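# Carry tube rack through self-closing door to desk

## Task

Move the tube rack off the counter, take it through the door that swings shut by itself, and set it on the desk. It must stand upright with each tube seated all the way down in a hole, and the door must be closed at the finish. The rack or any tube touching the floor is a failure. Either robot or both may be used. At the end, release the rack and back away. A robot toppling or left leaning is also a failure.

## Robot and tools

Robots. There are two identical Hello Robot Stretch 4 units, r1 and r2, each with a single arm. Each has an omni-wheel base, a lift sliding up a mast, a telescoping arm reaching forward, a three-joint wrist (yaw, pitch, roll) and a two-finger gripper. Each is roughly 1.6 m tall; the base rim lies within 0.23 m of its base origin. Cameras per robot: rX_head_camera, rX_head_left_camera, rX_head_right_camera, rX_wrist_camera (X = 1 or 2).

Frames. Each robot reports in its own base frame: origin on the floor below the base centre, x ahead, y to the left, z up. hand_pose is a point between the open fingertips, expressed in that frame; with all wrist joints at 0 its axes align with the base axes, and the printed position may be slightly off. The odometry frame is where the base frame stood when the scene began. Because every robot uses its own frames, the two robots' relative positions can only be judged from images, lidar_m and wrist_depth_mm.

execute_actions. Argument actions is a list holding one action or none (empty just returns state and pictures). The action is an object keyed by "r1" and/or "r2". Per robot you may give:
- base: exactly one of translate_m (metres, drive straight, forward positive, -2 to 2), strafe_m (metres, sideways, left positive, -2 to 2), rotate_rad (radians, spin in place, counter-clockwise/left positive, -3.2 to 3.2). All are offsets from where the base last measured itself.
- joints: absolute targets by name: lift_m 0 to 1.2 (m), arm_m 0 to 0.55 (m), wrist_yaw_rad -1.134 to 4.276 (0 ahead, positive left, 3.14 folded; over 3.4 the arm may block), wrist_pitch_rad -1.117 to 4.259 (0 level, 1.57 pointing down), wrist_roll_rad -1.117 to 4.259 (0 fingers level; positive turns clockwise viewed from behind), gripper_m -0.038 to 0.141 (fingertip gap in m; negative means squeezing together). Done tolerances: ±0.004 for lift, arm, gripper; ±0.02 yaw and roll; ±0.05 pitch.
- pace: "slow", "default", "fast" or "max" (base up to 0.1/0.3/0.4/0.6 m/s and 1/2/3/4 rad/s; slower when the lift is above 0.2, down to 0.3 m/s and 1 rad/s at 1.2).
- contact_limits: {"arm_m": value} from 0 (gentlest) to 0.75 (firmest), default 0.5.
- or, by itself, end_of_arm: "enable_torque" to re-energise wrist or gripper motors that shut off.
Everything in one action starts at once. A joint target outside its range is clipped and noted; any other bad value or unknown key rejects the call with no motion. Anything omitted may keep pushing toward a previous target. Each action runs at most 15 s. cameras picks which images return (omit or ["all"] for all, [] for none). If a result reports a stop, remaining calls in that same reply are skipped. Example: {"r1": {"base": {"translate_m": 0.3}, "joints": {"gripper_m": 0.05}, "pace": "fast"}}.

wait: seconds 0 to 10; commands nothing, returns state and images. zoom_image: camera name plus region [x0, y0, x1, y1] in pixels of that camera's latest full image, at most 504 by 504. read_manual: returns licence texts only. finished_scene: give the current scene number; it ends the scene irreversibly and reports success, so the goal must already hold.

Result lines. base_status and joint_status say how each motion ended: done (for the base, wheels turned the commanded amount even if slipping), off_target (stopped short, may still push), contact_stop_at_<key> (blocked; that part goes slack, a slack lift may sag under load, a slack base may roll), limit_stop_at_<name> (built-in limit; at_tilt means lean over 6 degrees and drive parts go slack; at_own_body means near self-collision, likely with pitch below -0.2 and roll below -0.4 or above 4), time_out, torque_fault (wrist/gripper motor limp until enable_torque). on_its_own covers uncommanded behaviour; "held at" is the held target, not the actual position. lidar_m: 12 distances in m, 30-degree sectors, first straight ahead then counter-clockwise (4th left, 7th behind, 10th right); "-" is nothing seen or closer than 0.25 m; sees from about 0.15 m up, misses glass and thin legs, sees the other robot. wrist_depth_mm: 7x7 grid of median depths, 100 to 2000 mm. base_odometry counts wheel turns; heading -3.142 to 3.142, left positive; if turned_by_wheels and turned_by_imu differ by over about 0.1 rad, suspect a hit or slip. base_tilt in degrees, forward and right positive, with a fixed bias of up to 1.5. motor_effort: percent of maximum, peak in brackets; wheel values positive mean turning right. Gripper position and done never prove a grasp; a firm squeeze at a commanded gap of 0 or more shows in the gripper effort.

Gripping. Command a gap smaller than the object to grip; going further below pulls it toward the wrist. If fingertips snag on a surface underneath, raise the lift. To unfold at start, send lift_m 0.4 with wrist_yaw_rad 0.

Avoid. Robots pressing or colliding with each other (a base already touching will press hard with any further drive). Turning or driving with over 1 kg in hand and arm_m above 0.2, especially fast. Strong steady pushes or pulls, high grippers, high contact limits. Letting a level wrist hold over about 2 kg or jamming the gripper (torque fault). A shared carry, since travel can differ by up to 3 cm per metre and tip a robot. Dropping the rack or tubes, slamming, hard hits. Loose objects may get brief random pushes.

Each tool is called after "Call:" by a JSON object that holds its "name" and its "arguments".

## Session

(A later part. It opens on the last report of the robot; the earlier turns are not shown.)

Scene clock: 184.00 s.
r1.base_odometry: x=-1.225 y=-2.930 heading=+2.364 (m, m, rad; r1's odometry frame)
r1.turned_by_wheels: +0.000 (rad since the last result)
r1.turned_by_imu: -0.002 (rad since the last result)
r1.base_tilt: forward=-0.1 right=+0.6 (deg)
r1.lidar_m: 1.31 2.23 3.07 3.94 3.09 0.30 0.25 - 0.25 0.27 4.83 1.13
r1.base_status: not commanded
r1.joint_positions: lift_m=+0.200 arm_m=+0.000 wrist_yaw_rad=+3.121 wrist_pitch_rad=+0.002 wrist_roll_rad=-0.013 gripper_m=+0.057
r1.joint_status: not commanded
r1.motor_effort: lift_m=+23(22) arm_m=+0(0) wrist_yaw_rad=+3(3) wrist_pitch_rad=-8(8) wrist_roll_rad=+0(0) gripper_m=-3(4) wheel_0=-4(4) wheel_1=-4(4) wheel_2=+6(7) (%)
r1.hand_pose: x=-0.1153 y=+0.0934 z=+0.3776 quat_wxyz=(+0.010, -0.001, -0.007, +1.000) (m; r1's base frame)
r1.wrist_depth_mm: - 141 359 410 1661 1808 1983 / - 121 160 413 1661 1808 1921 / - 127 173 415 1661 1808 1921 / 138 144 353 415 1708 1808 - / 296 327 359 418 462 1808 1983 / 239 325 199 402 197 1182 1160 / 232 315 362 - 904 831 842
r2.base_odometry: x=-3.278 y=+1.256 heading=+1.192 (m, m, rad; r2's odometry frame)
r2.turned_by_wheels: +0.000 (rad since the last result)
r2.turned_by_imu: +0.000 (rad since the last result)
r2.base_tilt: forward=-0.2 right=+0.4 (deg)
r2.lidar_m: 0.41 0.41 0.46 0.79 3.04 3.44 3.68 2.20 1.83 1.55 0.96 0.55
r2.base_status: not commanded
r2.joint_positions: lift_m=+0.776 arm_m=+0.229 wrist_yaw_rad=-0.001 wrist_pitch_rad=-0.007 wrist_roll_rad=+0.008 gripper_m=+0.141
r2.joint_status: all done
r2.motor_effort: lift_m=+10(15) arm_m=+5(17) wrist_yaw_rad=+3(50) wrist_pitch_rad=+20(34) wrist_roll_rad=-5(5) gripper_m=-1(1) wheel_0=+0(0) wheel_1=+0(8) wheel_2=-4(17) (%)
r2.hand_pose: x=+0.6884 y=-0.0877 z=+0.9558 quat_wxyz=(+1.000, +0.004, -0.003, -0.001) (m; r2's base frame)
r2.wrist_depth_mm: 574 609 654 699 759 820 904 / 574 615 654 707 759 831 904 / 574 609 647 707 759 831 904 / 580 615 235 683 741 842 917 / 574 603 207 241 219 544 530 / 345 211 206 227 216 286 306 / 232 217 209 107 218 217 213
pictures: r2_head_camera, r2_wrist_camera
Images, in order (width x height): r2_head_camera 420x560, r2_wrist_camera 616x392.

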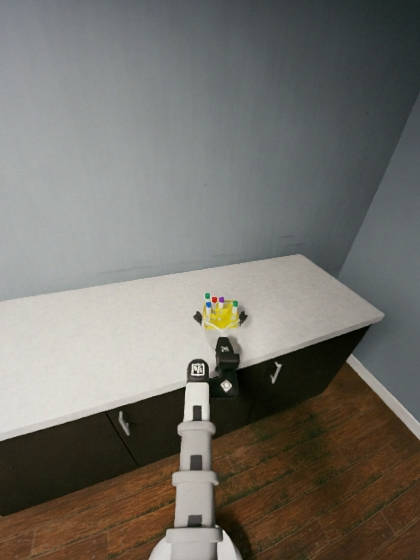

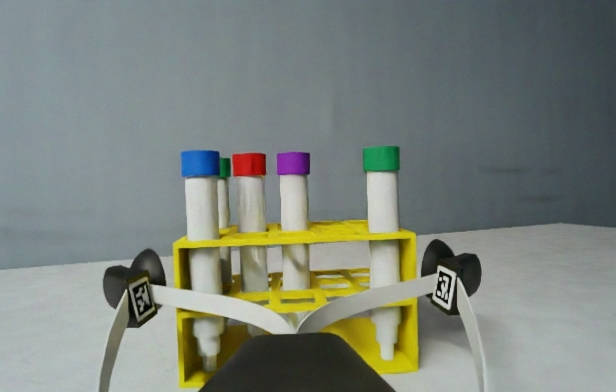

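Call:
{"name": "execute_actions", "arguments": {"actions": [{"r2":{"joints":{"lift_m":0.787},"pace":"slow"}}], "cameras": []}}

Call:
{"name": "execute_actions", "arguments": {"actions": [{"r2":{"joints":{"gripper_m":0.07},"pace":"slow"}}], "cameras": ["r2_head_camera","r2_wrist_camera"]}}

Scene clock: 187.10 s.
r1.base_odometry: x=-1.225 y=-2.930 heading=+2.364 (m, m, rad; r1's odometry frame)
r1.turned_by_wheels: +0.000 (rad since the last result)
r1.turned_by_imu: -0.001 (rad since the last result)
r1.base_tilt: forward=-0.2 right=+0.6 (deg)
r1.lidar_m: 1.31 2.23 3.06 3.93 3.06 0.30 0.25 - 0.25 0.28 4.84 1.15
r1.base_status: not commanded
r1.joint_positions: lift_m=+0.200 arm_m=+0.000 wrist_yaw_rad=+3.121 wrist_pitch_rad=+0.002 wrist_roll_rad=-0.013 gripper_m=+0.057
r1.joint_status: not commanded
r1.motor_effort: lift_m=+22(23) arm_m=+0(0) wrist_yaw_rad=+3(4) wrist_pitch_rad=-8(10) wrist_roll_rad=-1(2) gripper_m=-3(3) wheel_0=-4(4) wheel_1=-4(4) wheel_2=+6(6) (%)
r1.hand_pose: x=-0.1153 y=+0.0934 z=+0.3776 quat_wxyz=(+0.010, -0.001, -0.007, +1.000) (m; r1's base frame)
r1.wrist_depth_mm: - 141 359 413 1661 1808 1921 / - 121 160 413 1618 1756 1983 / - 127 172 413 1661 1808 1983 / 138 144 355 415 1661 1808 - / 297 325 362 415 462 1756 1863 / 239 325 199 407 198 1182 1138 / 233 317 359 - 904 842 842
r2.base_odometry: x=-3.278 y=+1.256 heading=+1.192 (m, m, rad; r2's odometry frame)
r2.turned_by_wheels: +0.000 (rad since the last result)
r2.turned_by_imu: +0.001 (rad since the last result)
r2.base_tilt: forward=-0.3 right=+0.2 (deg)
r2.lidar_m: 0.42 0.41 0.47 0.82 3.03 3.44 3.64 2.23 1.81 1.52 0.97 0.53
r2.base_status: not commanded
r2.joint_positions: lift_m=+0.787 arm_m=+0.229 wrist_yaw_rad=+0.000 wrist_pitch_rad=+0.002 wrist_roll_rad=+0.007 gripper_m=+0.141
r2.joint_status: all done
r2.motor_effort: lift_m=+22(22) arm_m=+4(5) wrist_yaw_rad=+0(1) wrist_pitch_rad=-7(19) wrist_roll_rad=-1(5) gripper_m=+1(2) wheel_0=+0(0) wheel_1=+0(0) wheel_2=-3(3) (%)
r2.hand_pose: x=+0.6887 y=-0.0875 z=+0.9642 quat_wxyz=(+1.000, +0.003, +0.001, +0.000) (m; r2's base frame)
r2.wrist_depth_mm: 569 603 654 691 750 809 878 / 574 609 647 699 750 831 904 / 574 615 647 707 759 831 891 / 580 615 233 691 741 842 917 / 569 603 206 239 218 517 504 / 338 211 206 227 217 281 301 / 232 218 209 107 219 216 214
pictures: none
No camera images: the call's "cameras" was empty. Leave "cameras" out to get every camera's image.

Scene clock: 190.63 s.
r1.base_odometry: x=-1.225 y=-2.930 heading=+2.364 (m, m, rad; r1's odometry frame)
r1.turned_by_wheels: +0.000 (rad since the last result)
r1.turned_by_imu: -0.001 (rad since the last result)
r1.base_tilt: forward=-0.2 right=+0.6 (deg)
r1.lidar_m: 1.29 2.23 3.07 3.92 3.07 0.31 0.25 - 0.25 0.28 4.84 1.15
r1.base_status: not commanded
r1.joint_positions: lift_m=+0.200 arm_m=+0.000 wrist_yaw_rad=+3.121 wrist_pitch_rad=+0.002 wrist_roll_rad=-0.013 gripper_m=+0.057
r1.joint_status: not commanded
r1.motor_effort: lift_m=+22(23) arm_m=+0(0) wrist_yaw_rad=+2(4) wrist_pitch_rad=-8(8) wrist_roll_rad=+0(2) gripper_m=-1(4) wheel_0=-4(4) wheel_1=-4(4) wheel_2=+6(6) (%)
r1.hand_pose: x=-0.1153 y=+0.0934 z=+0.3776 quat_wxyz=(+0.010, -0.001, -0.007, +1.000) (m; r1's base frame)
r1.wrist_depth_mm: - 141 362 410 1618 1756 1921 / - 121 160 413 1618 1808 1983 / - 127 173 415 1661 1808 1921 / 138 144 353 415 1661 1863 - / 297 324 359 418 462 1808 1921 / 238 325 199 402 198 1160 1138 / 233 315 362 - 891 842 854
r2.base_odometry: x=-3.278 y=+1.256 heading=+1.192 (m, m, rad; r2's odometry frame)
r2.turned_by_wheels: +0.000 (rad since the last result)
r2.turned_by_imu: +0.001 (rad since the last result)
r2.base_tilt: forward=-0.2 right=+0.4 (deg)
r2.lidar_m: 0.42 0.41 0.47 0.80 3.05 3.44 3.64 2.24 1.82 1.52 0.97 0.52
r2.base_status: not commanded
r2.joint_positions: lift_m=+0.787 arm_m=+0.229 wrist_yaw_rad=+0.000 wrist_pitch_rad=+0.002 wrist_roll_rad=+0.006 gripper_m=+0.071
r2.joint_status: all done
r2.motor_effort: lift_m=+22(22) arm_m=+4(4) wrist_yaw_rad=+1(1) wrist_pitch_rad=-6(6) wrist_roll_rad=-1(2) gripper_m=-29(26) wheel_0=+0(0) wheel_1=+0(0) wheel_2=-3(3) (%)
r2.hand_pose: x=+0.6887 y=-0.0875 z=+0.9642 quat_wxyz=(+1.000, +0.003, +0.001, +0.000) (m; r2's base frame)
r2.wrist_depth_mm: 569 603 647 699 750 820 904 / 574 609 647 699 750 820 891 / 574 603 640 699 768 831 891 / 580 615 215 715 750 831 904 / 569 603 192 236 207 517 500 / 338 180 191 223 196 183 300 / 219 229 193 107 203 216 215
pictures: r2_head_camera, r2_wrist_camera
Images, in order (width x height): r2_head_camera 420x560, r2_wrist_camera 616x392.

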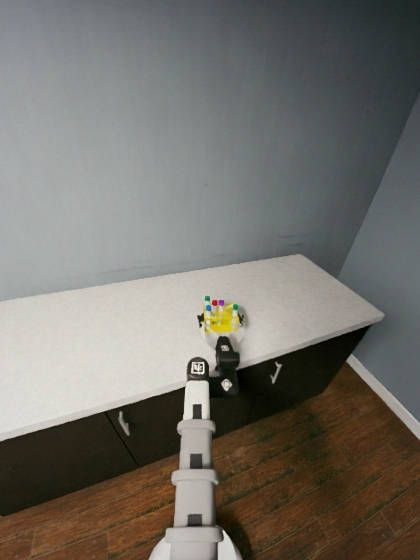

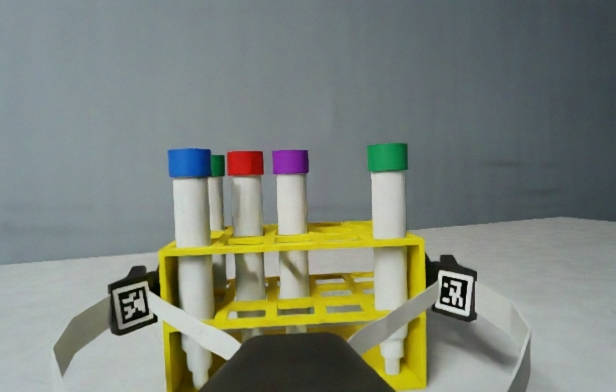

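Firm grip. Lift test.

Call:
{"name": "execute_actions", "arguments": {"actions": [{"r2":{"joints":{"lift_m":0.84},"pace":"slow"}}], "cameras": ["r2_wrist_camera"]}}

Call:
{"name": "execute_actions", "arguments": {"actions": [{"r2":{"joints":{"arm_m":0.0},"pace":"slow"}}], "cameras": ["r2_wrist_camera","r2_head_camera"]}}

Scene clock: 193.27 s.
r1.base_odometry: x=-1.225 y=-2.930 heading=+2.364 (m, m, rad; r1's odometry frame)
r1.turned_by_wheels: +0.000 (rad since the last result)
r1.turned_by_imu: -0.001 (rad since the last result)
r1.base_tilt: forward=-0.2 right=+0.6 (deg)
r1.lidar_m: 1.29 2.24 3.08 3.92 3.09 0.30 0.25 - 0.25 0.26 4.84 1.16
r1.base_status: not commanded
r1.joint_positions: lift_m=+0.200 arm_m=+0.000 wrist_yaw_rad=+3.121 wrist_pitch_rad=+0.002 wrist_roll_rad=-0.013 gripper_m=+0.057
r1.joint_status: not commanded
r1.motor_effort: lift_m=+23(23) arm_m=+0(0) wrist_yaw_rad=+2(2) wrist_pitch_rad=-9(8) wrist_roll_rad=+0(0) gripper_m=-3(2) wheel_0=-4(4) wheel_1=-4(4) wheel_2=+6(6) (%)
r1.hand_pose: x=-0.1153 y=+0.0934 z=+0.3776 quat_wxyz=(+0.010, -0.001, -0.007, +1.000) (m; r1's base frame)
r1.wrist_depth_mm: - 141 362 410 1618 1756 1983 / - 121 160 415 1618 1756 1983 / - 127 172 415 1661 1808 1983 / 138 144 353 418 1661 1808 - / 297 327 359 418 462 1863 1983 / 238 327 199 402 198 1160 1138 / 232 317 362 - 904 831 854
r2.base_odometry: x=-3.278 y=+1.256 heading=+1.192 (m, m, rad; r2's odometry frame)
r2.turned_by_wheels: +0.000 (rad since the last result)
r2.turned_by_imu: +0.001 (rad since the last result)
r2.base_tilt: forward=-0.2 right=+0.4 (deg)
r2.lidar_m: 0.42 0.41 0.47 0.80 3.04 3.47 3.67 2.23 1.82 1.52 1.00 0.52
r2.base_status: not commanded
r2.joint_positions: lift_m=+0.840 arm_m=+0.229 wrist_yaw_rad=+0.000 wrist_pitch_rad=+0.004 wrist_roll_rad=+0.006 gripper_m=+0.071
r2.joint_status: all done
r2.motor_effort: lift_m=+23(24) arm_m=+4(4) wrist_yaw_rad=+1(2) wrist_pitch_rad=-11(11) wrist_roll_rad=-1(1) gripper_m=-29(25) wheel_0=+0(0) wheel_1=+0(0) wheel_2=-3(3) (%)
r2.hand_pose: x=+0.6887 y=-0.0875 z=+1.0168 quat_wxyz=(+1.000, +0.003, +0.002, +0.000) (m; r2's base frame)
r2.wrist_depth_mm: 564 609 640 699 750 820 891 / 569 609 654 699 759 820 891 / 569 609 647 691 750 820 904 / 574 615 216 707 750 831 904 / 580 615 192 237 207 759 723 / 492 180 192 223 196 183 445 / 324 338 192 107 203 319 317
pictures: r2_wrist_camera
Images, in order (width x height): r2_wrist_camera 616x392.

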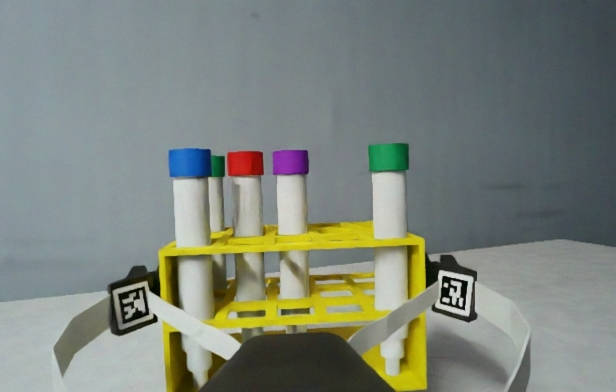

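Scene clock: 196.87 s.
r1.base_odometry: x=-1.225 y=-2.930 heading=+2.364 (m, m, rad; r1's odometry frame)
r1.turned_by_wheels: +0.000 (rad since the last result)
r1.turned_by_imu: -0.001 (rad since the last result)
r1.base_tilt: forward=-0.1 right=+0.6 (deg)
r1.lidar_m: 1.28 2.24 3.08 3.93 3.07 0.31 0.25 - 0.25 0.26 4.84 1.15
r1.base_status: not commanded
r1.joint_positions: lift_m=+0.200 arm_m=+0.000 wrist_yaw_rad=+3.121 wrist_pitch_rad=+0.002 wrist_roll_rad=-0.013 gripper_m=+0.057
r1.joint_status: not commanded
r1.motor_effort: lift_m=+22(22) arm_m=+0(0) wrist_yaw_rad=+3(3) wrist_pitch_rad=-9(7) wrist_roll_rad=+0(1) gripper_m=-4(4) wheel_0=-4(4) wheel_1=-4(4) wheel_2=+6(6) (%)
r1.hand_pose: x=-0.1153 y=+0.0934 z=+0.3776 quat_wxyz=(+0.010, -0.001, -0.007, +1.000) (m; r1's base frame)
r1.wrist_depth_mm: - 141 362 410 1661 1756 1921 / - 121 160 413 1661 1756 1921 / - 127 172 413 1661 1808 1983 / 138 144 353 415 1661 1863 - / 296 325 362 418 459 1808 1921 / 238 325 199 402 198 1182 1138 / 233 317 364 - 891 842 842
r2.base_odometry: x=-3.278 y=+1.256 heading=+1.192 (m, m, rad; r2's odometry frame)
r2.turned_by_wheels: +0.000 (rad since the last result)
r2.turned_by_imu: +0.001 (rad since the last result)
r2.base_tilt: forward=-0.2 right=+0.2 (deg)
r2.lidar_m: 0.41 0.41 0.49 0.79 3.05 3.48 3.66 2.22 1.83 1.52 0.98 0.45
r2.base_status: not commanded
r2.joint_positions: lift_m=+0.840 arm_m=+0.001 wrist_yaw_rad=+0.000 wrist_pitch_rad=+0.004 wrist_roll_rad=+0.006 gripper_m=+0.071
r2.joint_status: all done
r2.motor_effort: lift_m=+23(23) arm_m=-4(4) wrist_yaw_rad=-3(2) wrist_pitch_rad=-11(11) wrist_roll_rad=-1(1) gripper_m=-32(26) wheel_0=+0(0) wheel_1=+0(1) wheel_2=-3(3) (%)
r2.hand_pose: x=+0.4601 y=-0.0875 z=+1.0167 quat_wxyz=(+1.000, +0.003, +0.002, +0.000) (m; r2's base frame)
r2.wrist_depth_mm: 759 788 854 917 976 1060 1160 / 759 809 866 917 991 1078 1182 / 750 809 854 931 991 1098 1182 / 759 809 215 931 991 1098 1205 / 759 809 192 238 206 759 741 / 504 180 192 222 196 182 449 / 327 342 192 107 203 325 351
pictures: r2_head_camera, r2_wrist_camera
Images, in order (width x height): r2_head_camera 420x560, r2_wrist_camera 616x392.

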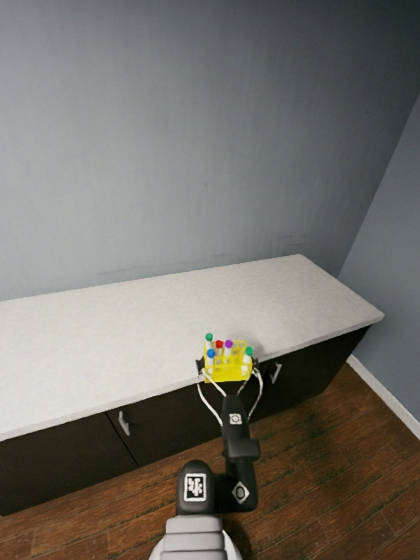

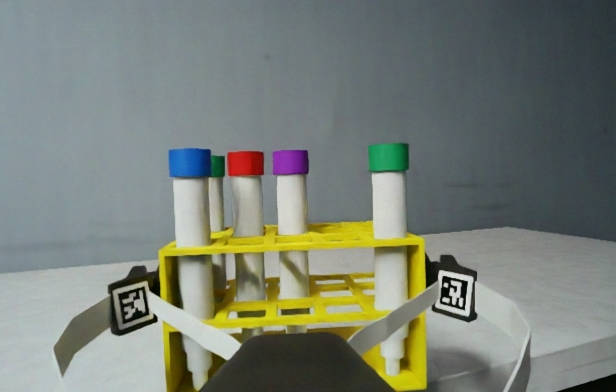

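Call:
{"name": "execute_actions", "arguments": {"actions": [{"r2":{"base":{"rotate_rad":0.3},"pace":"slow"}}], "cameras": []}}

Call:
{"name": "execute_actions", "arguments": {"actions": [{"r2":{"base":{"translate_m":-1.65}}}], "cameras": []}}

Call:
{"name": "execute_actions", "arguments": {"actions": [{"r2":{"base":{"rotate_rad":-1.53},"pace":"slow"}}], "cameras": ["r2_wrist_camera","r2_head_camera","r2_head_left_camera"]}}

Scene clock: 202.60 s.
r1.base_odometry: x=-1.225 y=-2.930 heading=+2.364 (m, m, rad; r1's odometry frame)
r1.turned_by_wheels: +0.000 (rad since the last result)
r1.turned_by_imu: -0.002 (rad since the last result)
r1.base_tilt: forward=-0.2 right=+0.6 (deg)
r1.lidar_m: 1.27 2.23 3.07 3.93 3.09 0.30 0.25 - 0.25 0.28 4.84 1.16
r1.base_status: not commanded
r1.joint_positions: lift_m=+0.200 arm_m=+0.000 wrist_yaw_rad=+3.121 wrist_pitch_rad=+0.002 wrist_roll_rad=-0.013 gripper_m=+0.057
r1.joint_status: not commanded
r1.motor_effort: lift_m=+23(22) arm_m=+0(0) wrist_yaw_rad=+5(3) wrist_pitch_rad=-10(8) wrist_roll_rad=+0(1) gripper_m=-2(5) wheel_0=-4(4) wheel_1=-4(4) wheel_2=+6(6) (%)
r1.hand_pose: x=-0.1153 y=+0.0934 z=+0.3776 quat_wxyz=(+0.010, -0.001, -0.007, +1.000) (m; r1's base frame)
r1.wrist_depth_mm: - 141 362 413 1661 1756 1921 / - 121 160 410 1618 1756 1983 / - 127 172 415 1661 1808 1921 / 138 144 353 418 1708 1756 - / 296 325 359 415 462 1756 1921 / 239 327 199 404 198 1182 1160 / 232 315 362 - 904 842 831
r2.base_odometry: x=-3.278 y=+1.256 heading=+1.491 (m, m, rad; r2's odometry frame)
r2.turned_by_wheels: +0.299 (rad since the last result)
r2.turned_by_imu: +0.308 (rad since the last result)
r2.base_tilt: forward=-0.1 right=+0.3 (deg)
r2.lidar_m: 0.41 0.44 0.60 3.03 3.19 3.80 2.63 2.22 1.60 1.52 0.63 0.41
r2.base_status: done
r2.joint_positions: lift_m=+0.840 arm_m=+0.001 wrist_yaw_rad=+0.000 wrist_pitch_rad=+0.004 wrist_roll_rad=+0.006 gripper_m=+0.071
r2.joint_status: not commanded
r2.motor_effort: lift_m=+23(23) arm_m=-4(4) wrist_yaw_rad=-2(0) wrist_pitch_rad=-12(11) wrist_roll_rad=-1(1) gripper_m=-26(26) wheel_0=-3(3) wheel_1=-5(7) wheel_2=-3(6) (%)
r2.hand_pose: x=+0.4601 y=-0.0875 z=+1.0167 quat_wxyz=(+1.000, +0.003, +0.002, +0.000) (m; r2's base frame)
r2.wrist_depth_mm: 820 820 831 831 842 842 842 / 831 831 831 842 842 842 842 / 831 842 842 842 842 854 854 / 831 842 216 854 854 854 866 / 842 854 193 238 207 768 750 / 504 180 193 222 196 183 445 / 327 342 192 107 203 324 320
pictures: none
No camera images: the call's "cameras" was empty. Leave "cameras" out to get every camera's image.

Scene clock: 209.57 s.
r1.base_odometry: x=-1.225 y=-2.930 heading=+2.364 (m, m, rad; r1's odometry frame)
r1.turned_by_wheels: +0.000 (rad since the last result)
r1.turned_by_imu: -0.003 (rad since the last result)
r1.base_tilt: forward=-0.1 right=+0.6 (deg)
r1.lidar_m: 1.28 2.75 0.85 0.88 3.07 0.29 0.25 - 0.25 0.28 4.83 1.14
r1.base_status: not commanded
r1.joint_positions: lift_m=+0.200 arm_m=+0.000 wrist_yaw_rad=+3.121 wrist_pitch_rad=+0.002 wrist_roll_rad=-0.013 gripper_m=+0.057
r1.joint_status: not commanded
r1.motor_effort: lift_m=+22(22) arm_m=+0(0) wrist_yaw_rad=+3(5) wrist_pitch_rad=-7(8) wrist_roll_rad=+0(0) gripper_m=-5(4) wheel_0=-4(4) wheel_1=-4(4) wheel_2=+6(6) (%)
r1.hand_pose: x=-0.1153 y=+0.0934 z=+0.3776 quat_wxyz=(+0.010, -0.001, -0.007, +1.000) (m; r1's base frame)
r1.wrist_depth_mm: - 141 359 410 1661 1808 1983 / - 121 160 413 1618 1808 1921 / - 127 172 413 1708 1808 1921 / 138 144 355 415 1661 1808 - / 296 327 359 415 459 1756 1863 / 239 325 198 402 198 1160 1138 / 233 315 362 - 904 842 842
r2.base_odometry: x=-3.410 y=-0.389 heading=+1.491 (m, m, rad; r2's odometry frame)
r2.turned_by_wheels: +0.000 (rad since the last result)
r2.turned_by_imu: +0.008 (rad since the last result)
r2.base_tilt: forward=-0.1 right=+0.3 (deg)
r2.lidar_m: 0.42 2.16 3.16 3.04 2.87 2.09 2.00 0.95 0.86 1.56 1.60 2.16
r2.base_status: done
r2.joint_positions: lift_m=+0.840 arm_m=+0.001 wrist_yaw_rad=+0.000 wrist_pitch_rad=+0.004 wrist_roll_rad=+0.006 gripper_m=+0.071
r2.joint_status: not commanded
r2.motor_effort: lift_m=+23(23) arm_m=-4(4) wrist_yaw_rad=-1(0) wrist_pitch_rad=-11(12) wrist_roll_rad=-1(1) gripper_m=-28(27) wheel_0=-1(8) wheel_1=-2(9) wheel_2=-1(9) (%)
r2.hand_pose: x=+0.4601 y=-0.0875 z=+1.0167 quat_wxyz=(+1.000, +0.003, +0.002, +0.000) (m; r2's base frame)
r2.wrist_depth_mm: - - - - - - - / - - - - - - - / - - - - - - - / - - 215 1921 1921 - - / - 1863 192 238 207 1863 - / - 180 192 223 196 182 - / - - 192 107 203 1921 -
pictures: none
No camera images: the call's "cameras" was empty. Leave "cameras" out to get every camera's image.

Scene clock: 212.37 s.
r1.base_odometry: x=-1.225 y=-2.930 heading=+2.364 (m, m, rad; r1's odometry frame)
r1.turned_by_wheels: +0.000 (rad since the last result)
r1.turned_by_imu: -0.001 (rad since the last result)
r1.base_tilt: forward=-0.1 right=+0.6 (deg)
r1.lidar_m: 1.30 2.74 0.62 0.89 3.07 0.30 0.25 - 0.25 0.28 4.84 1.14
r1.base_status: not commanded
r1.joint_positions: lift_m=+0.200 arm_m=+0.000 wrist_yaw_rad=+3.121 wrist_pitch_rad=+0.002 wrist_roll_rad=-0.013 gripper_m=+0.057
r1.joint_status: not commanded
r1.motor_effort: lift_m=+23(23) arm_m=+0(0) wrist_yaw_rad=+3(4) wrist_pitch_rad=-10(9) wrist_roll_rad=-1(1) gripper_m=-3(3) wheel_0=-4(4) wheel_1=-4(4) wheel_2=+6(6) (%)
r1.hand_pose: x=-0.1153 y=+0.0934 z=+0.3776 quat_wxyz=(+0.010, -0.001, -0.007, +1.000) (m; r1's base frame)
r1.wrist_depth_mm: - 140 362 413 1618 1756 1983 / - 121 160 413 1618 1756 1921 / - 127 172 413 1661 1808 1983 / 138 144 351 413 1708 1808 - / 296 325 362 415 466 1756 1921 / 239 327 200 402 198 1160 1138 / 233 315 362 - 904 842 854
r2.base_odometry: x=-3.410 y=-0.389 heading=-0.039 (m, m, rad; r2's odometry frame)
r2.turned_by_wheels: -1.529 (rad since the last result)
r2.turned_by_imu: -1.565 (rad since the last result)
r2.base_tilt: forward=-0.2 right=+0.4 (deg)
r2.lidar_m: 0.41 1.61 2.15 2.06 2.17 3.14 3.06 2.76 2.07 1.96 0.86 0.42
r2.base_status: done
r2.joint_positions: lift_m=+0.840 arm_m=+0.001 wrist_yaw_rad=+0.000 wrist_pitch_rad=+0.004 wrist_roll_rad=+0.006 gripper_m=+0.071
r2.joint_status: not commanded
r2.motor_effort: lift_m=+23(22) arm_m=-4(4) wrist_yaw_rad=-2(1) wrist_pitch_rad=-11(11) wrist_roll_rad=-1(1) gripper_m=-32(27) wheel_0=+2(5) wheel_1=+3(7) wheel_2=+2(9) (%)
r2.hand_pose: x=+0.4601 y=-0.0874 z=+1.0167 quat_wxyz=(+1.000, +0.003, +0.002, +0.000) (m; r2's base frame)
r2.wrist_depth_mm: 1281 1308 - - - - 1008 / 1308 1308 - - - - 1025 / 1308 1308 1308 - - - 1042 / 1308 1336 216 - - - 1042 / 1336 1308 191 238 207 - 1042 / 1366 180 191 222 196 183 1042 / 1366 1366 192 108 203 - 1060
pictures: r2_head_camera, r2_head_left_camera, r2_wrist_camera
Images, in order (width x height): r2_head_camera 420x560, r2_head_left_camera 420x672, r2_wrist_camera 616x392.

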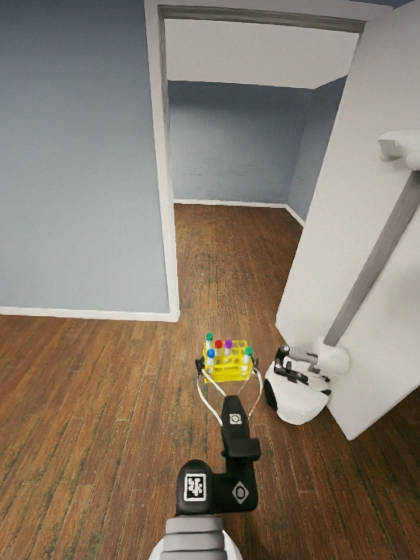

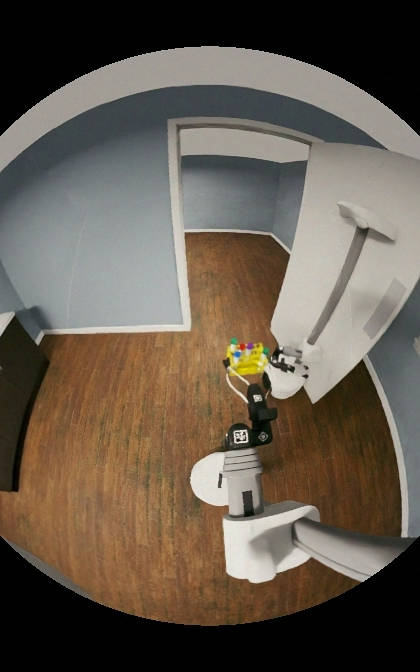

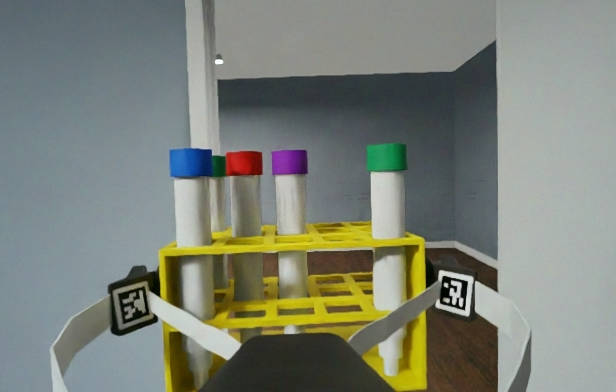

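Call:
{"name": "execute_actions", "arguments": {"actions": [{"r2":{"base":{"strafe_m":-0.06},"pace":"slow"}}], "cameras": []}}

Call:
{"name": "execute_actions", "arguments": {"actions": [{"r2":{"base":{"translate_m":0.7}}}], "cameras": ["r2_head_camera","r2_head_left_camera"]}}

Scene clock: 216.17 s.
r1.base_odometry: x=-1.225 y=-2.930 heading=+2.364 (m, m, rad; r1's odometry frame)
r1.turned_by_wheels: +0.000 (rad since the last result)
r1.turned_by_imu: -0.002 (rad since the last result)
r1.base_tilt: forward=-0.1 right=+0.6 (deg)
r1.lidar_m: 1.28 2.75 0.57 0.82 3.08 0.31 0.25 - 0.25 0.28 4.84 1.15
r1.base_status: not commanded
r1.joint_positions: lift_m=+0.200 arm_m=+0.000 wrist_yaw_rad=+3.121 wrist_pitch_rad=+0.002 wrist_roll_rad=-0.013 gripper_m=+0.057
r1.joint_status: not commanded
r1.motor_effort: lift_m=+23(23) arm_m=+0(0) wrist_yaw_rad=+3(4) wrist_pitch_rad=-8(9) wrist_roll_rad=+0(0) gripper_m=-5(3) wheel_0=-4(4) wheel_1=-4(4) wheel_2=+6(6) (%)
r1.hand_pose: x=-0.1153 y=+0.0934 z=+0.3776 quat_wxyz=(+0.010, -0.001, -0.007, +1.000) (m; r1's base frame)
r1.wrist_depth_mm: - 141 364 410 1661 1808 1921 / - 121 160 410 1661 1756 1983 / - 127 172 415 1661 1808 1983 / 138 144 353 413 1708 1808 - / 296 327 359 418 462 1756 1921 / 239 329 200 404 198 1182 1138 / 233 315 362 - 904 831 842
r2.base_odometry: x=-3.412 y=-0.448 heading=-0.039 (m, m, rad; r2's odometry frame)
r2.turned_by_wheels: +0.000 (rad since the last result)
r2.turned_by_imu: +0.002 (rad since the last result)
r2.base_tilt: forward=-0.2 right=+0.3 (deg)
r2.lidar_m: 0.42 1.62 2.22 2.12 2.25 3.15 3.07 2.69 2.00 1.89 0.85 0.80
r2.base_status: done
r2.joint_positions: lift_m=+0.840 arm_m=+0.001 wrist_yaw_rad=+0.000 wrist_pitch_rad=+0.004 wrist_roll_rad=+0.006 gripper_m=+0.071
r2.joint_status: not commanded
r2.motor_effort: lift_m=+23(23) arm_m=-4(4) wrist_yaw_rad=-3(1) wrist_pitch_rad=-11(12) wrist_roll_rad=-1(2) gripper_m=-26(25) wheel_0=+3(13) wheel_1=-4(8) wheel_2=+0(1) (%)
r2.hand_pose: x=+0.4601 y=-0.0874 z=+1.0167 quat_wxyz=(+1.000, +0.003, +0.002, +0.000) (m; r2's base frame)
r2.wrist_depth_mm: 1281 1308 - - - 1255 960 / 1308 1308 - - - 1255 960 / 1336 1308 - - - 1366 976 / 1336 1336 215 - - 1366 976 / 1336 1308 191 239 207 1229 991 / 1336 180 191 222 196 183 991 / 1336 1366 192 107 203 1397 991
pictures: none
No camera images: the call's "cameras" was empty. Leave "cameras" out to get every camera's image.

Scene clock: 220.00 s.
r1.base_odometry: x=-1.225 y=-2.930 heading=+2.364 (m, m, rad; r1's odometry frame)
r1.turned_by_wheels: +0.000 (rad since the last result)
r1.turned_by_imu: -0.002 (rad since the last result)
r1.base_tilt: forward=-0.1 right=+0.6 (deg)
r1.lidar_m: 0.49 0.42 0.48 3.94 3.08 0.31 0.25 - 0.25 0.26 4.84 0.54
r1.base_status: not commanded
r1.joint_positions: lift_m=+0.200 arm_m=+0.000 wrist_yaw_rad=+3.121 wrist_pitch_rad=+0.002 wrist_roll_rad=-0.013 gripper_m=+0.057
r1.joint_status: not commanded
r1.motor_effort: lift_m=+23(22) arm_m=+0(0) wrist_yaw_rad=+4(3) wrist_pitch_rad=-8(8) wrist_roll_rad=-1(0) gripper_m=-3(5) wheel_0=-4(4) wheel_1=-4(4) wheel_2=+6(6) (%)
r1.hand_pose: x=-0.1153 y=+0.0934 z=+0.3776 quat_wxyz=(+0.010, -0.001, -0.007, +1.000) (m; r1's base frame)
r1.wrist_depth_mm: - 141 362 413 1661 1808 1983 / - 121 160 413 1618 1808 1983 / - 127 172 415 1661 1756 1983 / 138 144 355 415 1708 1756 - / 296 325 359 418 462 1808 1863 / 239 325 198 404 199 1160 1138 / 233 317 364 - 904 831 842
r2.base_odometry: x=-2.713 y=-0.475 heading=-0.038 (m, m, rad; r2's odometry frame)
r2.turned_by_wheels: +0.000 (rad since the last result)
r2.turned_by_imu: -0.001 (rad since the last result)
r2.base_tilt: forward=-0.2 right=+0.2 (deg)
r2.lidar_m: 0.40 0.90 1.21 2.12 2.23 3.87 3.84 2.72 1.98 0.42 0.42 0.99
r2.base_status: done
r2.joint_positions: lift_m=+0.840 arm_m=+0.001 wrist_yaw_rad=+0.000 wrist_pitch_rad=+0.004 wrist_roll_rad=+0.006 gripper_m=+0.071
r2.joint_status: not commanded
r2.motor_effort: lift_m=+22(23) arm_m=-4(4) wrist_yaw_rad=-2(0) wrist_pitch_rad=-11(11) wrist_roll_rad=-1(1) gripper_m=-29(26) wheel_0=+0(7) wheel_1=+2(7) wheel_2=+2(10) (%)
r2.hand_pose: x=+0.4601 y=-0.0874 z=+1.0168 quat_wxyz=(+1.000, +0.003, +0.002, +0.000) (m; r2's base frame)
r2.wrist_depth_mm: 609 - - - - - - / 615 - - - - - - / 627 - - - - - - / 627 - 216 - - - - / 627 - 192 238 207 - - / 634 180 192 222 196 182 - / 640 750 193 107 203 - -
pictures: r2_head_camera, r2_head_left_camera
Images, in order (width x height): r2_head_camera 420x560, r2_head_left_camera 420x672.

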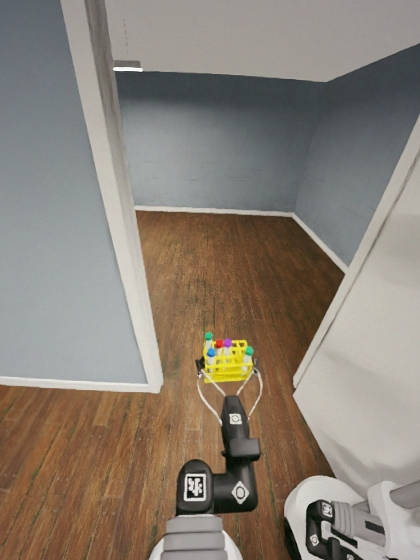

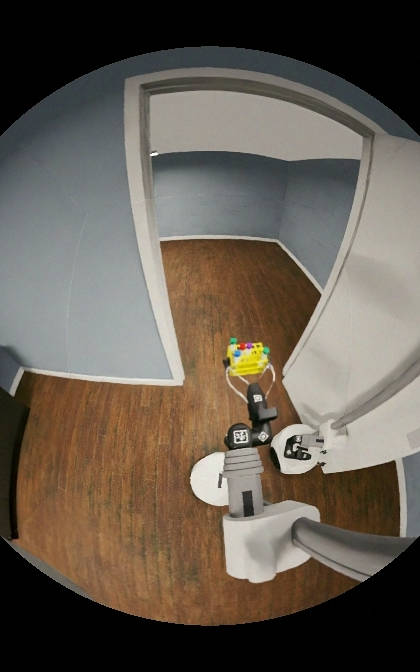

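Call:
{"name": "execute_actions", "arguments": {"actions": [{"r2":{"base":{"translate_m":1.7}}}], "cameras": ["r2_head_camera","r2_head_left_camera"]}}

Scene clock: 229.23 s.
r1.base_odometry: x=-1.225 y=-2.930 heading=+2.364 (m, m, rad; r1's odometry frame)
r1.turned_by_wheels: +0.000 (rad since the last result)
r1.turned_by_imu: -0.004 (rad since the last result)
r1.base_tilt: forward=-0.2 right=+0.6 (deg)
r1.lidar_m: 1.30 2.74 3.07 3.94 3.09 0.31 0.25 - 0.25 0.28 1.46 1.13
r1.base_status: not commanded
r1.joint_positions: lift_m=+0.200 arm_m=+0.000 wrist_yaw_rad=+3.121 wrist_pitch_rad=+0.002 wrist_roll_rad=-0.013 gripper_m=+0.057
r1.joint_status: not commanded
r1.motor_effort: lift_m=+23(23) arm_m=+0(0) wrist_yaw_rad=+4(4) wrist_pitch_rad=-9(9) wrist_roll_rad=+1(0) gripper_m=-4(5) wheel_0=-4(4) wheel_1=-4(4) wheel_2=+6(6) (%)
r1.hand_pose: x=-0.1153 y=+0.0934 z=+0.3776 quat_wxyz=(+0.010, -0.001, -0.007, +1.000) (m; r1's base frame)
r1.wrist_depth_mm: - 140 359 413 1618 1756 1921 / - 121 160 413 1618 1808 1921 / - 127 172 415 1708 1808 1921 / 138 143 353 418 1708 1808 - / 296 325 359 418 466 1756 1921 / 239 325 199 402 198 1160 1118 / 234 314 364 - 904 831 842
r2.base_odometry: x=-1.014 y=-0.540 heading=-0.038 (m, m, rad; r2's odometry frame)
r2.turned_by_wheels: +0.000 (rad since the last result)
r2.turned_by_imu: -0.002 (rad since the last result)
r2.base_tilt: forward=-0.2 right=+0.4 (deg)
r2.lidar_m: 0.44 3.42 1.97 1.90 0.99 0.72 - 1.03 1.02 1.99 2.10 2.93
r2.base_status: done
r2.joint_positions: lift_m=+0.840 arm_m=+0.001 wrist_yaw_rad=+0.000 wrist_pitch_rad=+0.004 wrist_roll_rad=+0.006 gripper_m=+0.071
r2.joint_status: not commanded
r2.motor_effort: lift_m=+22(22) arm_m=-4(4) wrist_yaw_rad=-1(0) wrist_pitch_rad=-11(11) wrist_roll_rad=-1(1) gripper_m=-27(32) wheel_0=+2(5) wheel_1=+2(7) wheel_2=+0(12) (%)
r2.hand_pose: x=+0.4601 y=-0.0874 z=+1.0168 quat_wxyz=(+1.000, +0.003, +0.002, +0.000) (m; r2's base frame)
r2.wrist_depth_mm: - - - - - - - / - - - - - - - / - - - - - - - / - - 216 - - - - / - - 193 238 207 - - / - 180 193 223 196 182 - / - - 193 107 202 - -
pictures: r2_head_camera, r2_head_left_camera
Images, in order (width x height): r2_head_camera 420x560, r2_head_left_camera 420x672.

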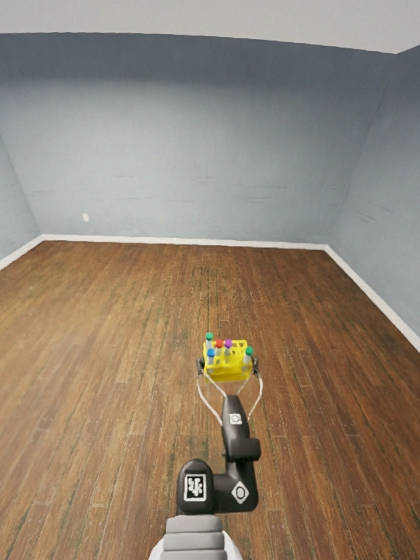

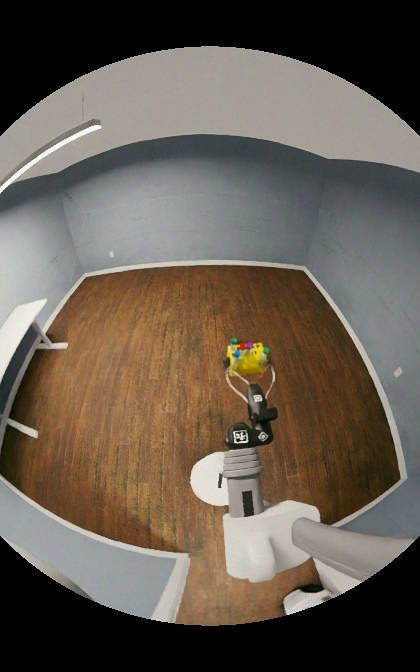

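Call:
{"name": "execute_actions", "arguments": {"actions": [{"r2":{"base":{"translate_m":0.6}},"r1":{"base":{"rotate_rad":-0.75},"pace":"slow"}}], "cameras": ["r1_head_left_camera","r1_head_camera"]}}

Call:
{"name": "execute_actions", "arguments": {"actions": [{"r2":{"base":{"rotate_rad":1.54},"pace":"slow"}}], "cameras": ["r2_head_camera","r2_head_left_camera"]}}

Scene clock: 236.97 s.
r1.base_odometry: x=-1.225 y=-2.930 heading=+1.615 (m, m, rad; r1's odometry frame)
r1.turned_by_wheels: -0.749 (rad since the last result)
r1.turned_by_imu: -0.745 (rad since the last result)
r1.base_tilt: forward=-0.2 right=+0.6 (deg)
r1.lidar_m: 2.03 1.15 2.56 2.86 4.08 3.91 4.04 0.25 - 0.25 0.25 0.43
r1.base_status: done
r1.joint_positions: lift_m=+0.200 arm_m=+0.000 wrist_yaw_rad=+3.121 wrist_pitch_rad=+0.002 wrist_roll_rad=-0.013 gripper_m=+0.057
r1.joint_status: not commanded
r1.motor_effort: lift_m=+23(23) arm_m=+0(0) wrist_yaw_rad=+4(4) wrist_pitch_rad=-8(8) wrist_roll_rad=+1(0) gripper_m=-4(2) wheel_0=+4(6) wheel_1=-1(4) wheel_2=+8(16) (%)
r1.hand_pose: x=-0.1153 y=+0.0934 z=+0.3776 quat_wxyz=(+0.010, -0.001, -0.007, +1.000) (m; r1's base frame)
r1.wrist_depth_mm: - 140 - - - - - / - 121 160 - - - - / - 127 172 - - - - / 138 144 1921 - - - - / 351 452 1921 - 1983 - 1921 / 239 449 199 1255 198 1160 1138 / 233 407 917 - 904 842 854
r2.base_odometry: x=-0.414 y=-0.563 heading=-0.038 (m, m, rad; r2's odometry frame)
r2.turned_by_wheels: +0.000 (rad since the last result)
r2.turned_by_imu: +0.001 (rad since the last result)
r2.base_tilt: forward=-0.3 right=+0.3 (deg)
r2.lidar_m: 0.44 2.82 1.97 1.89 1.84 1.35 1.34 1.51 1.91 2.01 2.13 2.76
r2.base_status: done
r2.joint_positions: lift_m=+0.840 arm_m=+0.001 wrist_yaw_rad=+0.000 wrist_pitch_rad=+0.004 wrist_roll_rad=+0.006 gripper_m=+0.071
r2.joint_status: not commanded
r2.motor_effort: lift_m=+22(22) arm_m=-4(4) wrist_yaw_rad=-1(3) wrist_pitch_rad=-11(12) wrist_roll_rad=-1(1) gripper_m=-27(26) wheel_0=+1(6) wheel_1=+2(7) wheel_2=+0(13) (%)
r2.hand_pose: x=+0.4601 y=-0.0874 z=+1.0168 quat_wxyz=(+1.000, +0.003, +0.002, +0.000) (m; r2's base frame)
r2.wrist_depth_mm: - - - - - - - / - - - - - - - / - - - - - - - / - - 216 - - - - / - - 193 239 207 - - / - 180 193 223 197 182 - / - - 193 107 204 - -
pictures: r1_head_camera, r1_head_left_camera
Images, in order (width x height): r1_head_camera 420x560, r1_head_left_camera 420x672.

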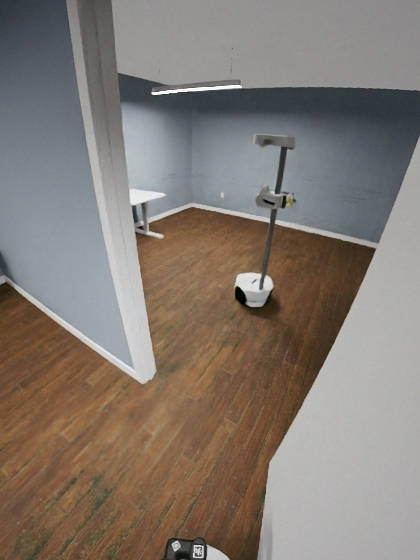

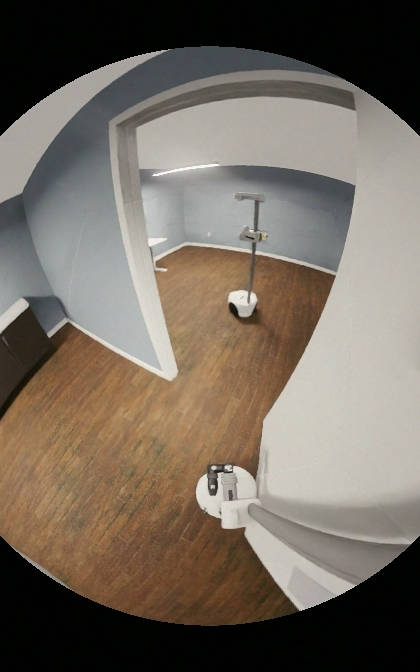

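Scene clock: 239.80 s.
r1.base_odometry: x=-1.225 y=-2.930 heading=+1.615 (m, m, rad; r1's odometry frame)
r1.turned_by_wheels: +0.000 (rad since the last result)
r1.turned_by_imu: -0.001 (rad since the last result)
r1.base_tilt: forward=-0.1 right=+0.7 (deg)
r1.lidar_m: 2.03 1.14 2.56 2.87 4.07 3.91 4.06 0.25 - 0.25 0.25 0.41
r1.base_status: not commanded
r1.joint_positions: lift_m=+0.200 arm_m=+0.000 wrist_yaw_rad=+3.121 wrist_pitch_rad=+0.002 wrist_roll_rad=-0.013 gripper_m=+0.057
r1.joint_status: not commanded
r1.motor_effort: lift_m=+23(23) arm_m=+0(0) wrist_yaw_rad=+4(3) wrist_pitch_rad=-8(9) wrist_roll_rad=-2(2) gripper_m=-1(2) wheel_0=+4(4) wheel_1=-1(0) wheel_2=+7(8) (%)
r1.hand_pose: x=-0.1153 y=+0.0934 z=+0.3776 quat_wxyz=(+0.010, -0.001, -0.007, +1.000) (m; r1's base frame)
r1.wrist_depth_mm: - 141 - - - - - / - 121 160 - - - - / - 127 172 - - - - / 138 144 1983 - - - - / 353 452 1983 - 1921 - 1921 / 238 445 200 1229 198 1160 1118 / 233 407 931 - 904 831 842
r2.base_odometry: x=-0.414 y=-0.563 heading=+1.502 (m, m, rad; r2's odometry frame)
r2.turned_by_wheels: +1.539 (rad since the last result)
r2.turned_by_imu: +1.577 (rad since the last result)
r2.base_tilt: forward=-0.1 right=+0.3 (deg)
r2.lidar_m: 0.43 1.82 1.35 1.32 1.53 1.87 2.01 2.10 2.79 2.67 2.77 2.00
r2.base_status: done
r2.joint_positions: lift_m=+0.840 arm_m=+0.001 wrist_yaw_rad=+0.000 wrist_pitch_rad=+0.004 wrist_roll_rad=+0.006 gripper_m=+0.071
r2.joint_status: not commanded
r2.motor_effort: lift_m=+22(22) arm_m=-4(4) wrist_yaw_rad=-2(1) wrist_pitch_rad=-11(11) wrist_roll_rad=-1(1) gripper_m=-28(25) wheel_0=-3(10) wheel_1=-3(7) wheel_2=-2(8) (%)
r2.hand_pose: x=+0.4601 y=-0.0874 z=+1.0168 quat_wxyz=(+1.000, +0.003, +0.002, +0.000) (m; r2's base frame)
r2.wrist_depth_mm: - - - - - - - / - - - - - - - / - - - - - - - / - - 216 - - - - / - - 194 239 206 - - / 1983 180 193 224 196 182 - / 1863 - 193 107 204 - -
pictures: r2_head_camera, r2_head_left_camera
Images, in order (width x height): r2_head_camera 420x560, r2_head_left_camera 420x672.

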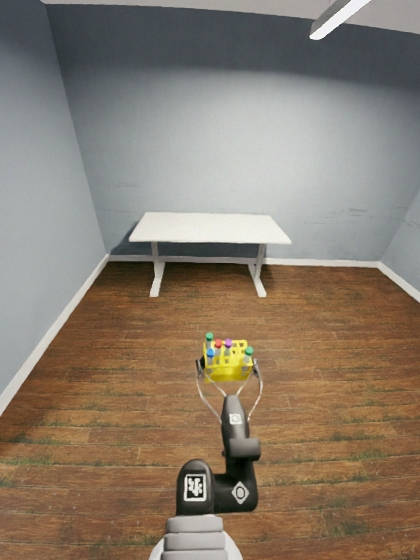

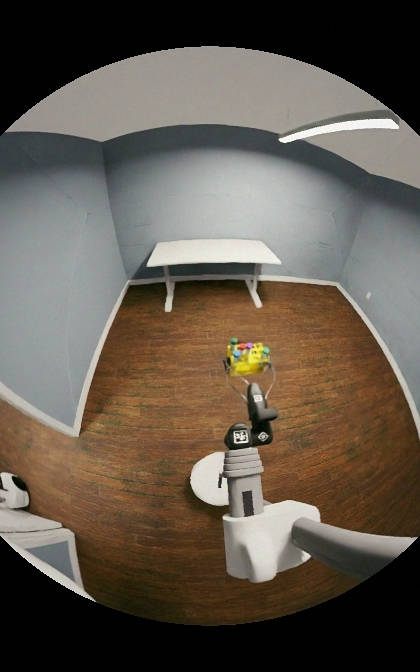

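Call:
{"name": "execute_actions", "arguments": {"actions": [{"r2":{"base":{"translate_m":1.25}},"r1":{"base":{"rotate_rad":0.12},"pace":"slow"}}], "cameras": []}}

Call:
{"name": "execute_actions", "arguments": {"actions": [{"r1":{"base":{"translate_m":0.6},"pace":"slow"},"r2":{"joints":{"lift_m":0.7},"pace":"slow"}}], "cameras": ["r1_head_left_camera","r2_head_camera"]}}

Scene clock: 248.43 s.
r1.base_odometry: x=-1.225 y=-2.930 heading=+1.734 (m, m, rad; r1's odometry frame)
r1.turned_by_wheels: +0.119 (rad since the last result)
r1.turned_by_imu: +0.114 (rad since the last result)
r1.base_tilt: forward=-0.2 right=+0.6 (deg)
r1.lidar_m: 1.17 1.14 2.73 2.94 3.96 3.91 0.37 0.25 - 0.25 0.26 0.52
r1.base_status: done
r1.joint_positions: lift_m=+0.200 arm_m=+0.000 wrist_yaw_rad=+3.121 wrist_pitch_rad=+0.002 wrist_roll_rad=-0.013 gripper_m=+0.057
r1.joint_status: not commanded
r1.motor_effort: lift_m=+23(23) arm_m=+0(0) wrist_yaw_rad=+5(2) wrist_pitch_rad=-7(8) wrist_roll_rad=+1(1) gripper_m=-2(3) wheel_0=+1(2) wheel_1=-9(11) wheel_2=-6(12) (%)
r1.hand_pose: x=-0.1153 y=+0.0934 z=+0.3776 quat_wxyz=(+0.010, -0.001, -0.007, +1.000) (m; r1's base frame)
r1.wrist_depth_mm: - 141 1983 - - - - / - 121 160 - - - - / - 127 172 - - - - / 138 144 517 - - - - / 334 415 1808 - 1921 - 1863 / 239 410 200 1229 198 1160 1138 / 234 379 530 - 917 831 854
r2.base_odometry: x=-0.328 y=+0.684 heading=+1.502 (m, m, rad; r2's odometry frame)
r2.turned_by_wheels: +0.001 (rad since the last result)
r2.turned_by_imu: -0.001 (rad since the last result)
r2.base_tilt: forward=-0.2 right=+0.3 (deg)
r2.lidar_m: 0.43 0.64 0.93 1.29 1.35 2.43 3.34 3.39 2.81 2.66 0.96 0.70
r2.base_status: done
r2.joint_positions: lift_m=+0.840 arm_m=+0.001 wrist_yaw_rad=+0.000 wrist_pitch_rad=+0.004 wrist_roll_rad=+0.006 gripper_m=+0.071
r2.joint_status: not commanded
r2.motor_effort: lift_m=+22(22) arm_m=-4(4) wrist_yaw_rad=-1(2) wrist_pitch_rad=-11(11) wrist_roll_rad=-2(1) gripper_m=-30(28) wheel_0=+3(8) wheel_1=+4(7) wheel_2=+1(10) (%)
r2.hand_pose: x=+0.4601 y=-0.0874 z=+1.0168 quat_wxyz=(+1.000, +0.003, +0.002, +0.000) (m; r2's base frame)
r2.wrist_depth_mm: 1182 1205 1182 1182 1182 1205 1182 / 1182 1182 1205 1205 1205 1205 1205 / 1205 1205 1205 1205 1229 1205 1229 / 1205 1229 215 1205 1229 1229 1229 / 1205 1229 193 238 207 1229 1255 / 1205 180 193 223 196 182 960 / 707 732 193 107 203 707 691
pictures: none
No camera images: the call's "cameras" was empty. Leave "cameras" out to get every camera's image.

Scene clock: 255.70 s.
r1.base_odometry: x=-1.323 y=-2.338 heading=+1.734 (m, m, rad; r1's odometry frame)
r1.turned_by_wheels: +0.000 (rad since the last result)
r1.turned_by_imu: -0.004 (rad since the last result)
r1.base_tilt: forward=-0.1 right=+0.6 (deg)
r1.lidar_m: 2.08 0.59 1.39 2.57 0.54 0.25 0.25 - 0.25 0.35 2.72 4.36
r1.base_status: done
r1.joint_positions: lift_m=+0.200 arm_m=+0.000 wrist_yaw_rad=+3.121 wrist_pitch_rad=+0.002 wrist_roll_rad=-0.013 gripper_m=+0.057
r1.joint_status: not commanded
r1.motor_effort: lift_m=+23(23) arm_m=+0(0) wrist_yaw_rad=+5(3) wrist_pitch_rad=-8(8) wrist_roll_rad=+0(1) gripper_m=-4(3) wheel_0=+3(7) wheel_1=-17(16) wheel_2=+14(14) (%)
r1.hand_pose: x=-0.1153 y=+0.0934 z=+0.3776 quat_wxyz=(+0.010, -0.001, -0.007, +1.000) (m; r1's base frame)
r1.wrist_depth_mm: - 141 338 368 402 445 492 / - 121 160 370 404 445 496 / - 127 172 373 404 445 496 / 138 144 334 373 410 452 500 / 297 317 338 375 397 455 508 / 239 319 200 366 198 459 508 / 234 314 343 - 424 452 512
r2.base_odometry: x=-0.328 y=+0.684 heading=+1.502 (m, m, rad; r2's odometry frame)
r2.turned_by_wheels: +0.000 (rad since the last result)
r2.turned_by_imu: +0.003 (rad since the last result)
r2.base_tilt: forward=-0.2 right=+0.3 (deg)
r2.lidar_m: 0.41 0.66 0.95 1.28 1.34 2.09 3.32 3.39 2.79 2.67 0.94 0.43
r2.base_status: not commanded
r2.joint_positions: lift_m=+0.700 arm_m=+0.001 wrist_yaw_rad=+0.000 wrist_pitch_rad=+0.004 wrist_roll_rad=+0.006 gripper_m=+0.071
r2.joint_status: all done
r2.motor_effort: lift_m=+14(21) arm_m=-4(4) wrist_yaw_rad=+1(4) wrist_pitch_rad=-12(11) wrist_roll_rad=-1(1) gripper_m=-24(27) wheel_0=+3(3) wheel_1=+4(4) wheel_2=+1(1) (%)
r2.hand_pose: x=+0.4601 y=-0.0874 z=+0.8775 quat_wxyz=(+1.000, +0.003, +0.002, +0.000) (m; r2's base frame)
r2.wrist_depth_mm: 1160 1182 1205 1182 1182 1205 1205 / 1182 1205 1205 1205 1205 1205 1229 / 1205 1205 1205 1229 1205 1229 1229 / 1205 1229 215 1205 1229 1229 1229 / 1205 1160 193 238 207 991 976 / 661 179 193 223 196 182 585 / 430 449 193 107 203 452 477
pictures: r1_head_left_camera, r2_head_camera
Images, in order (width x height): r1_head_left_camera 420x672, r2_head_camera 420x560.

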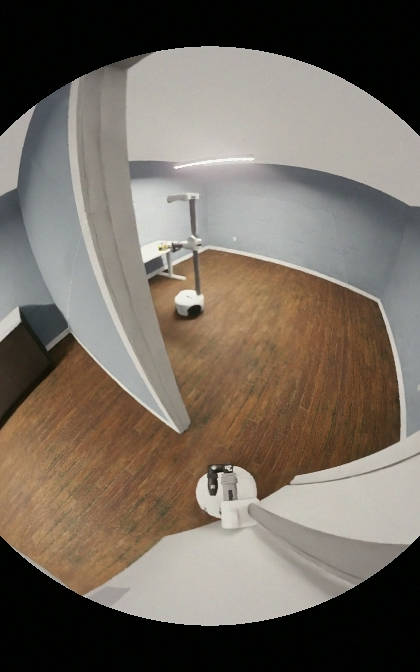

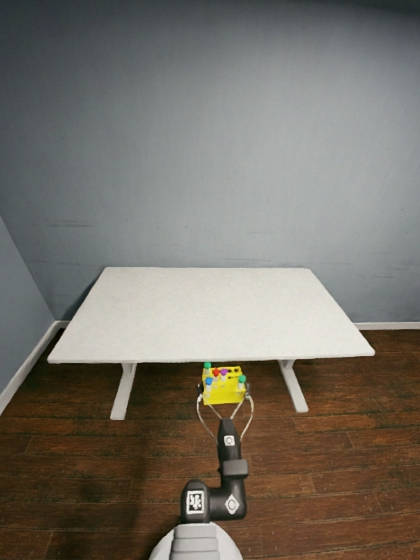

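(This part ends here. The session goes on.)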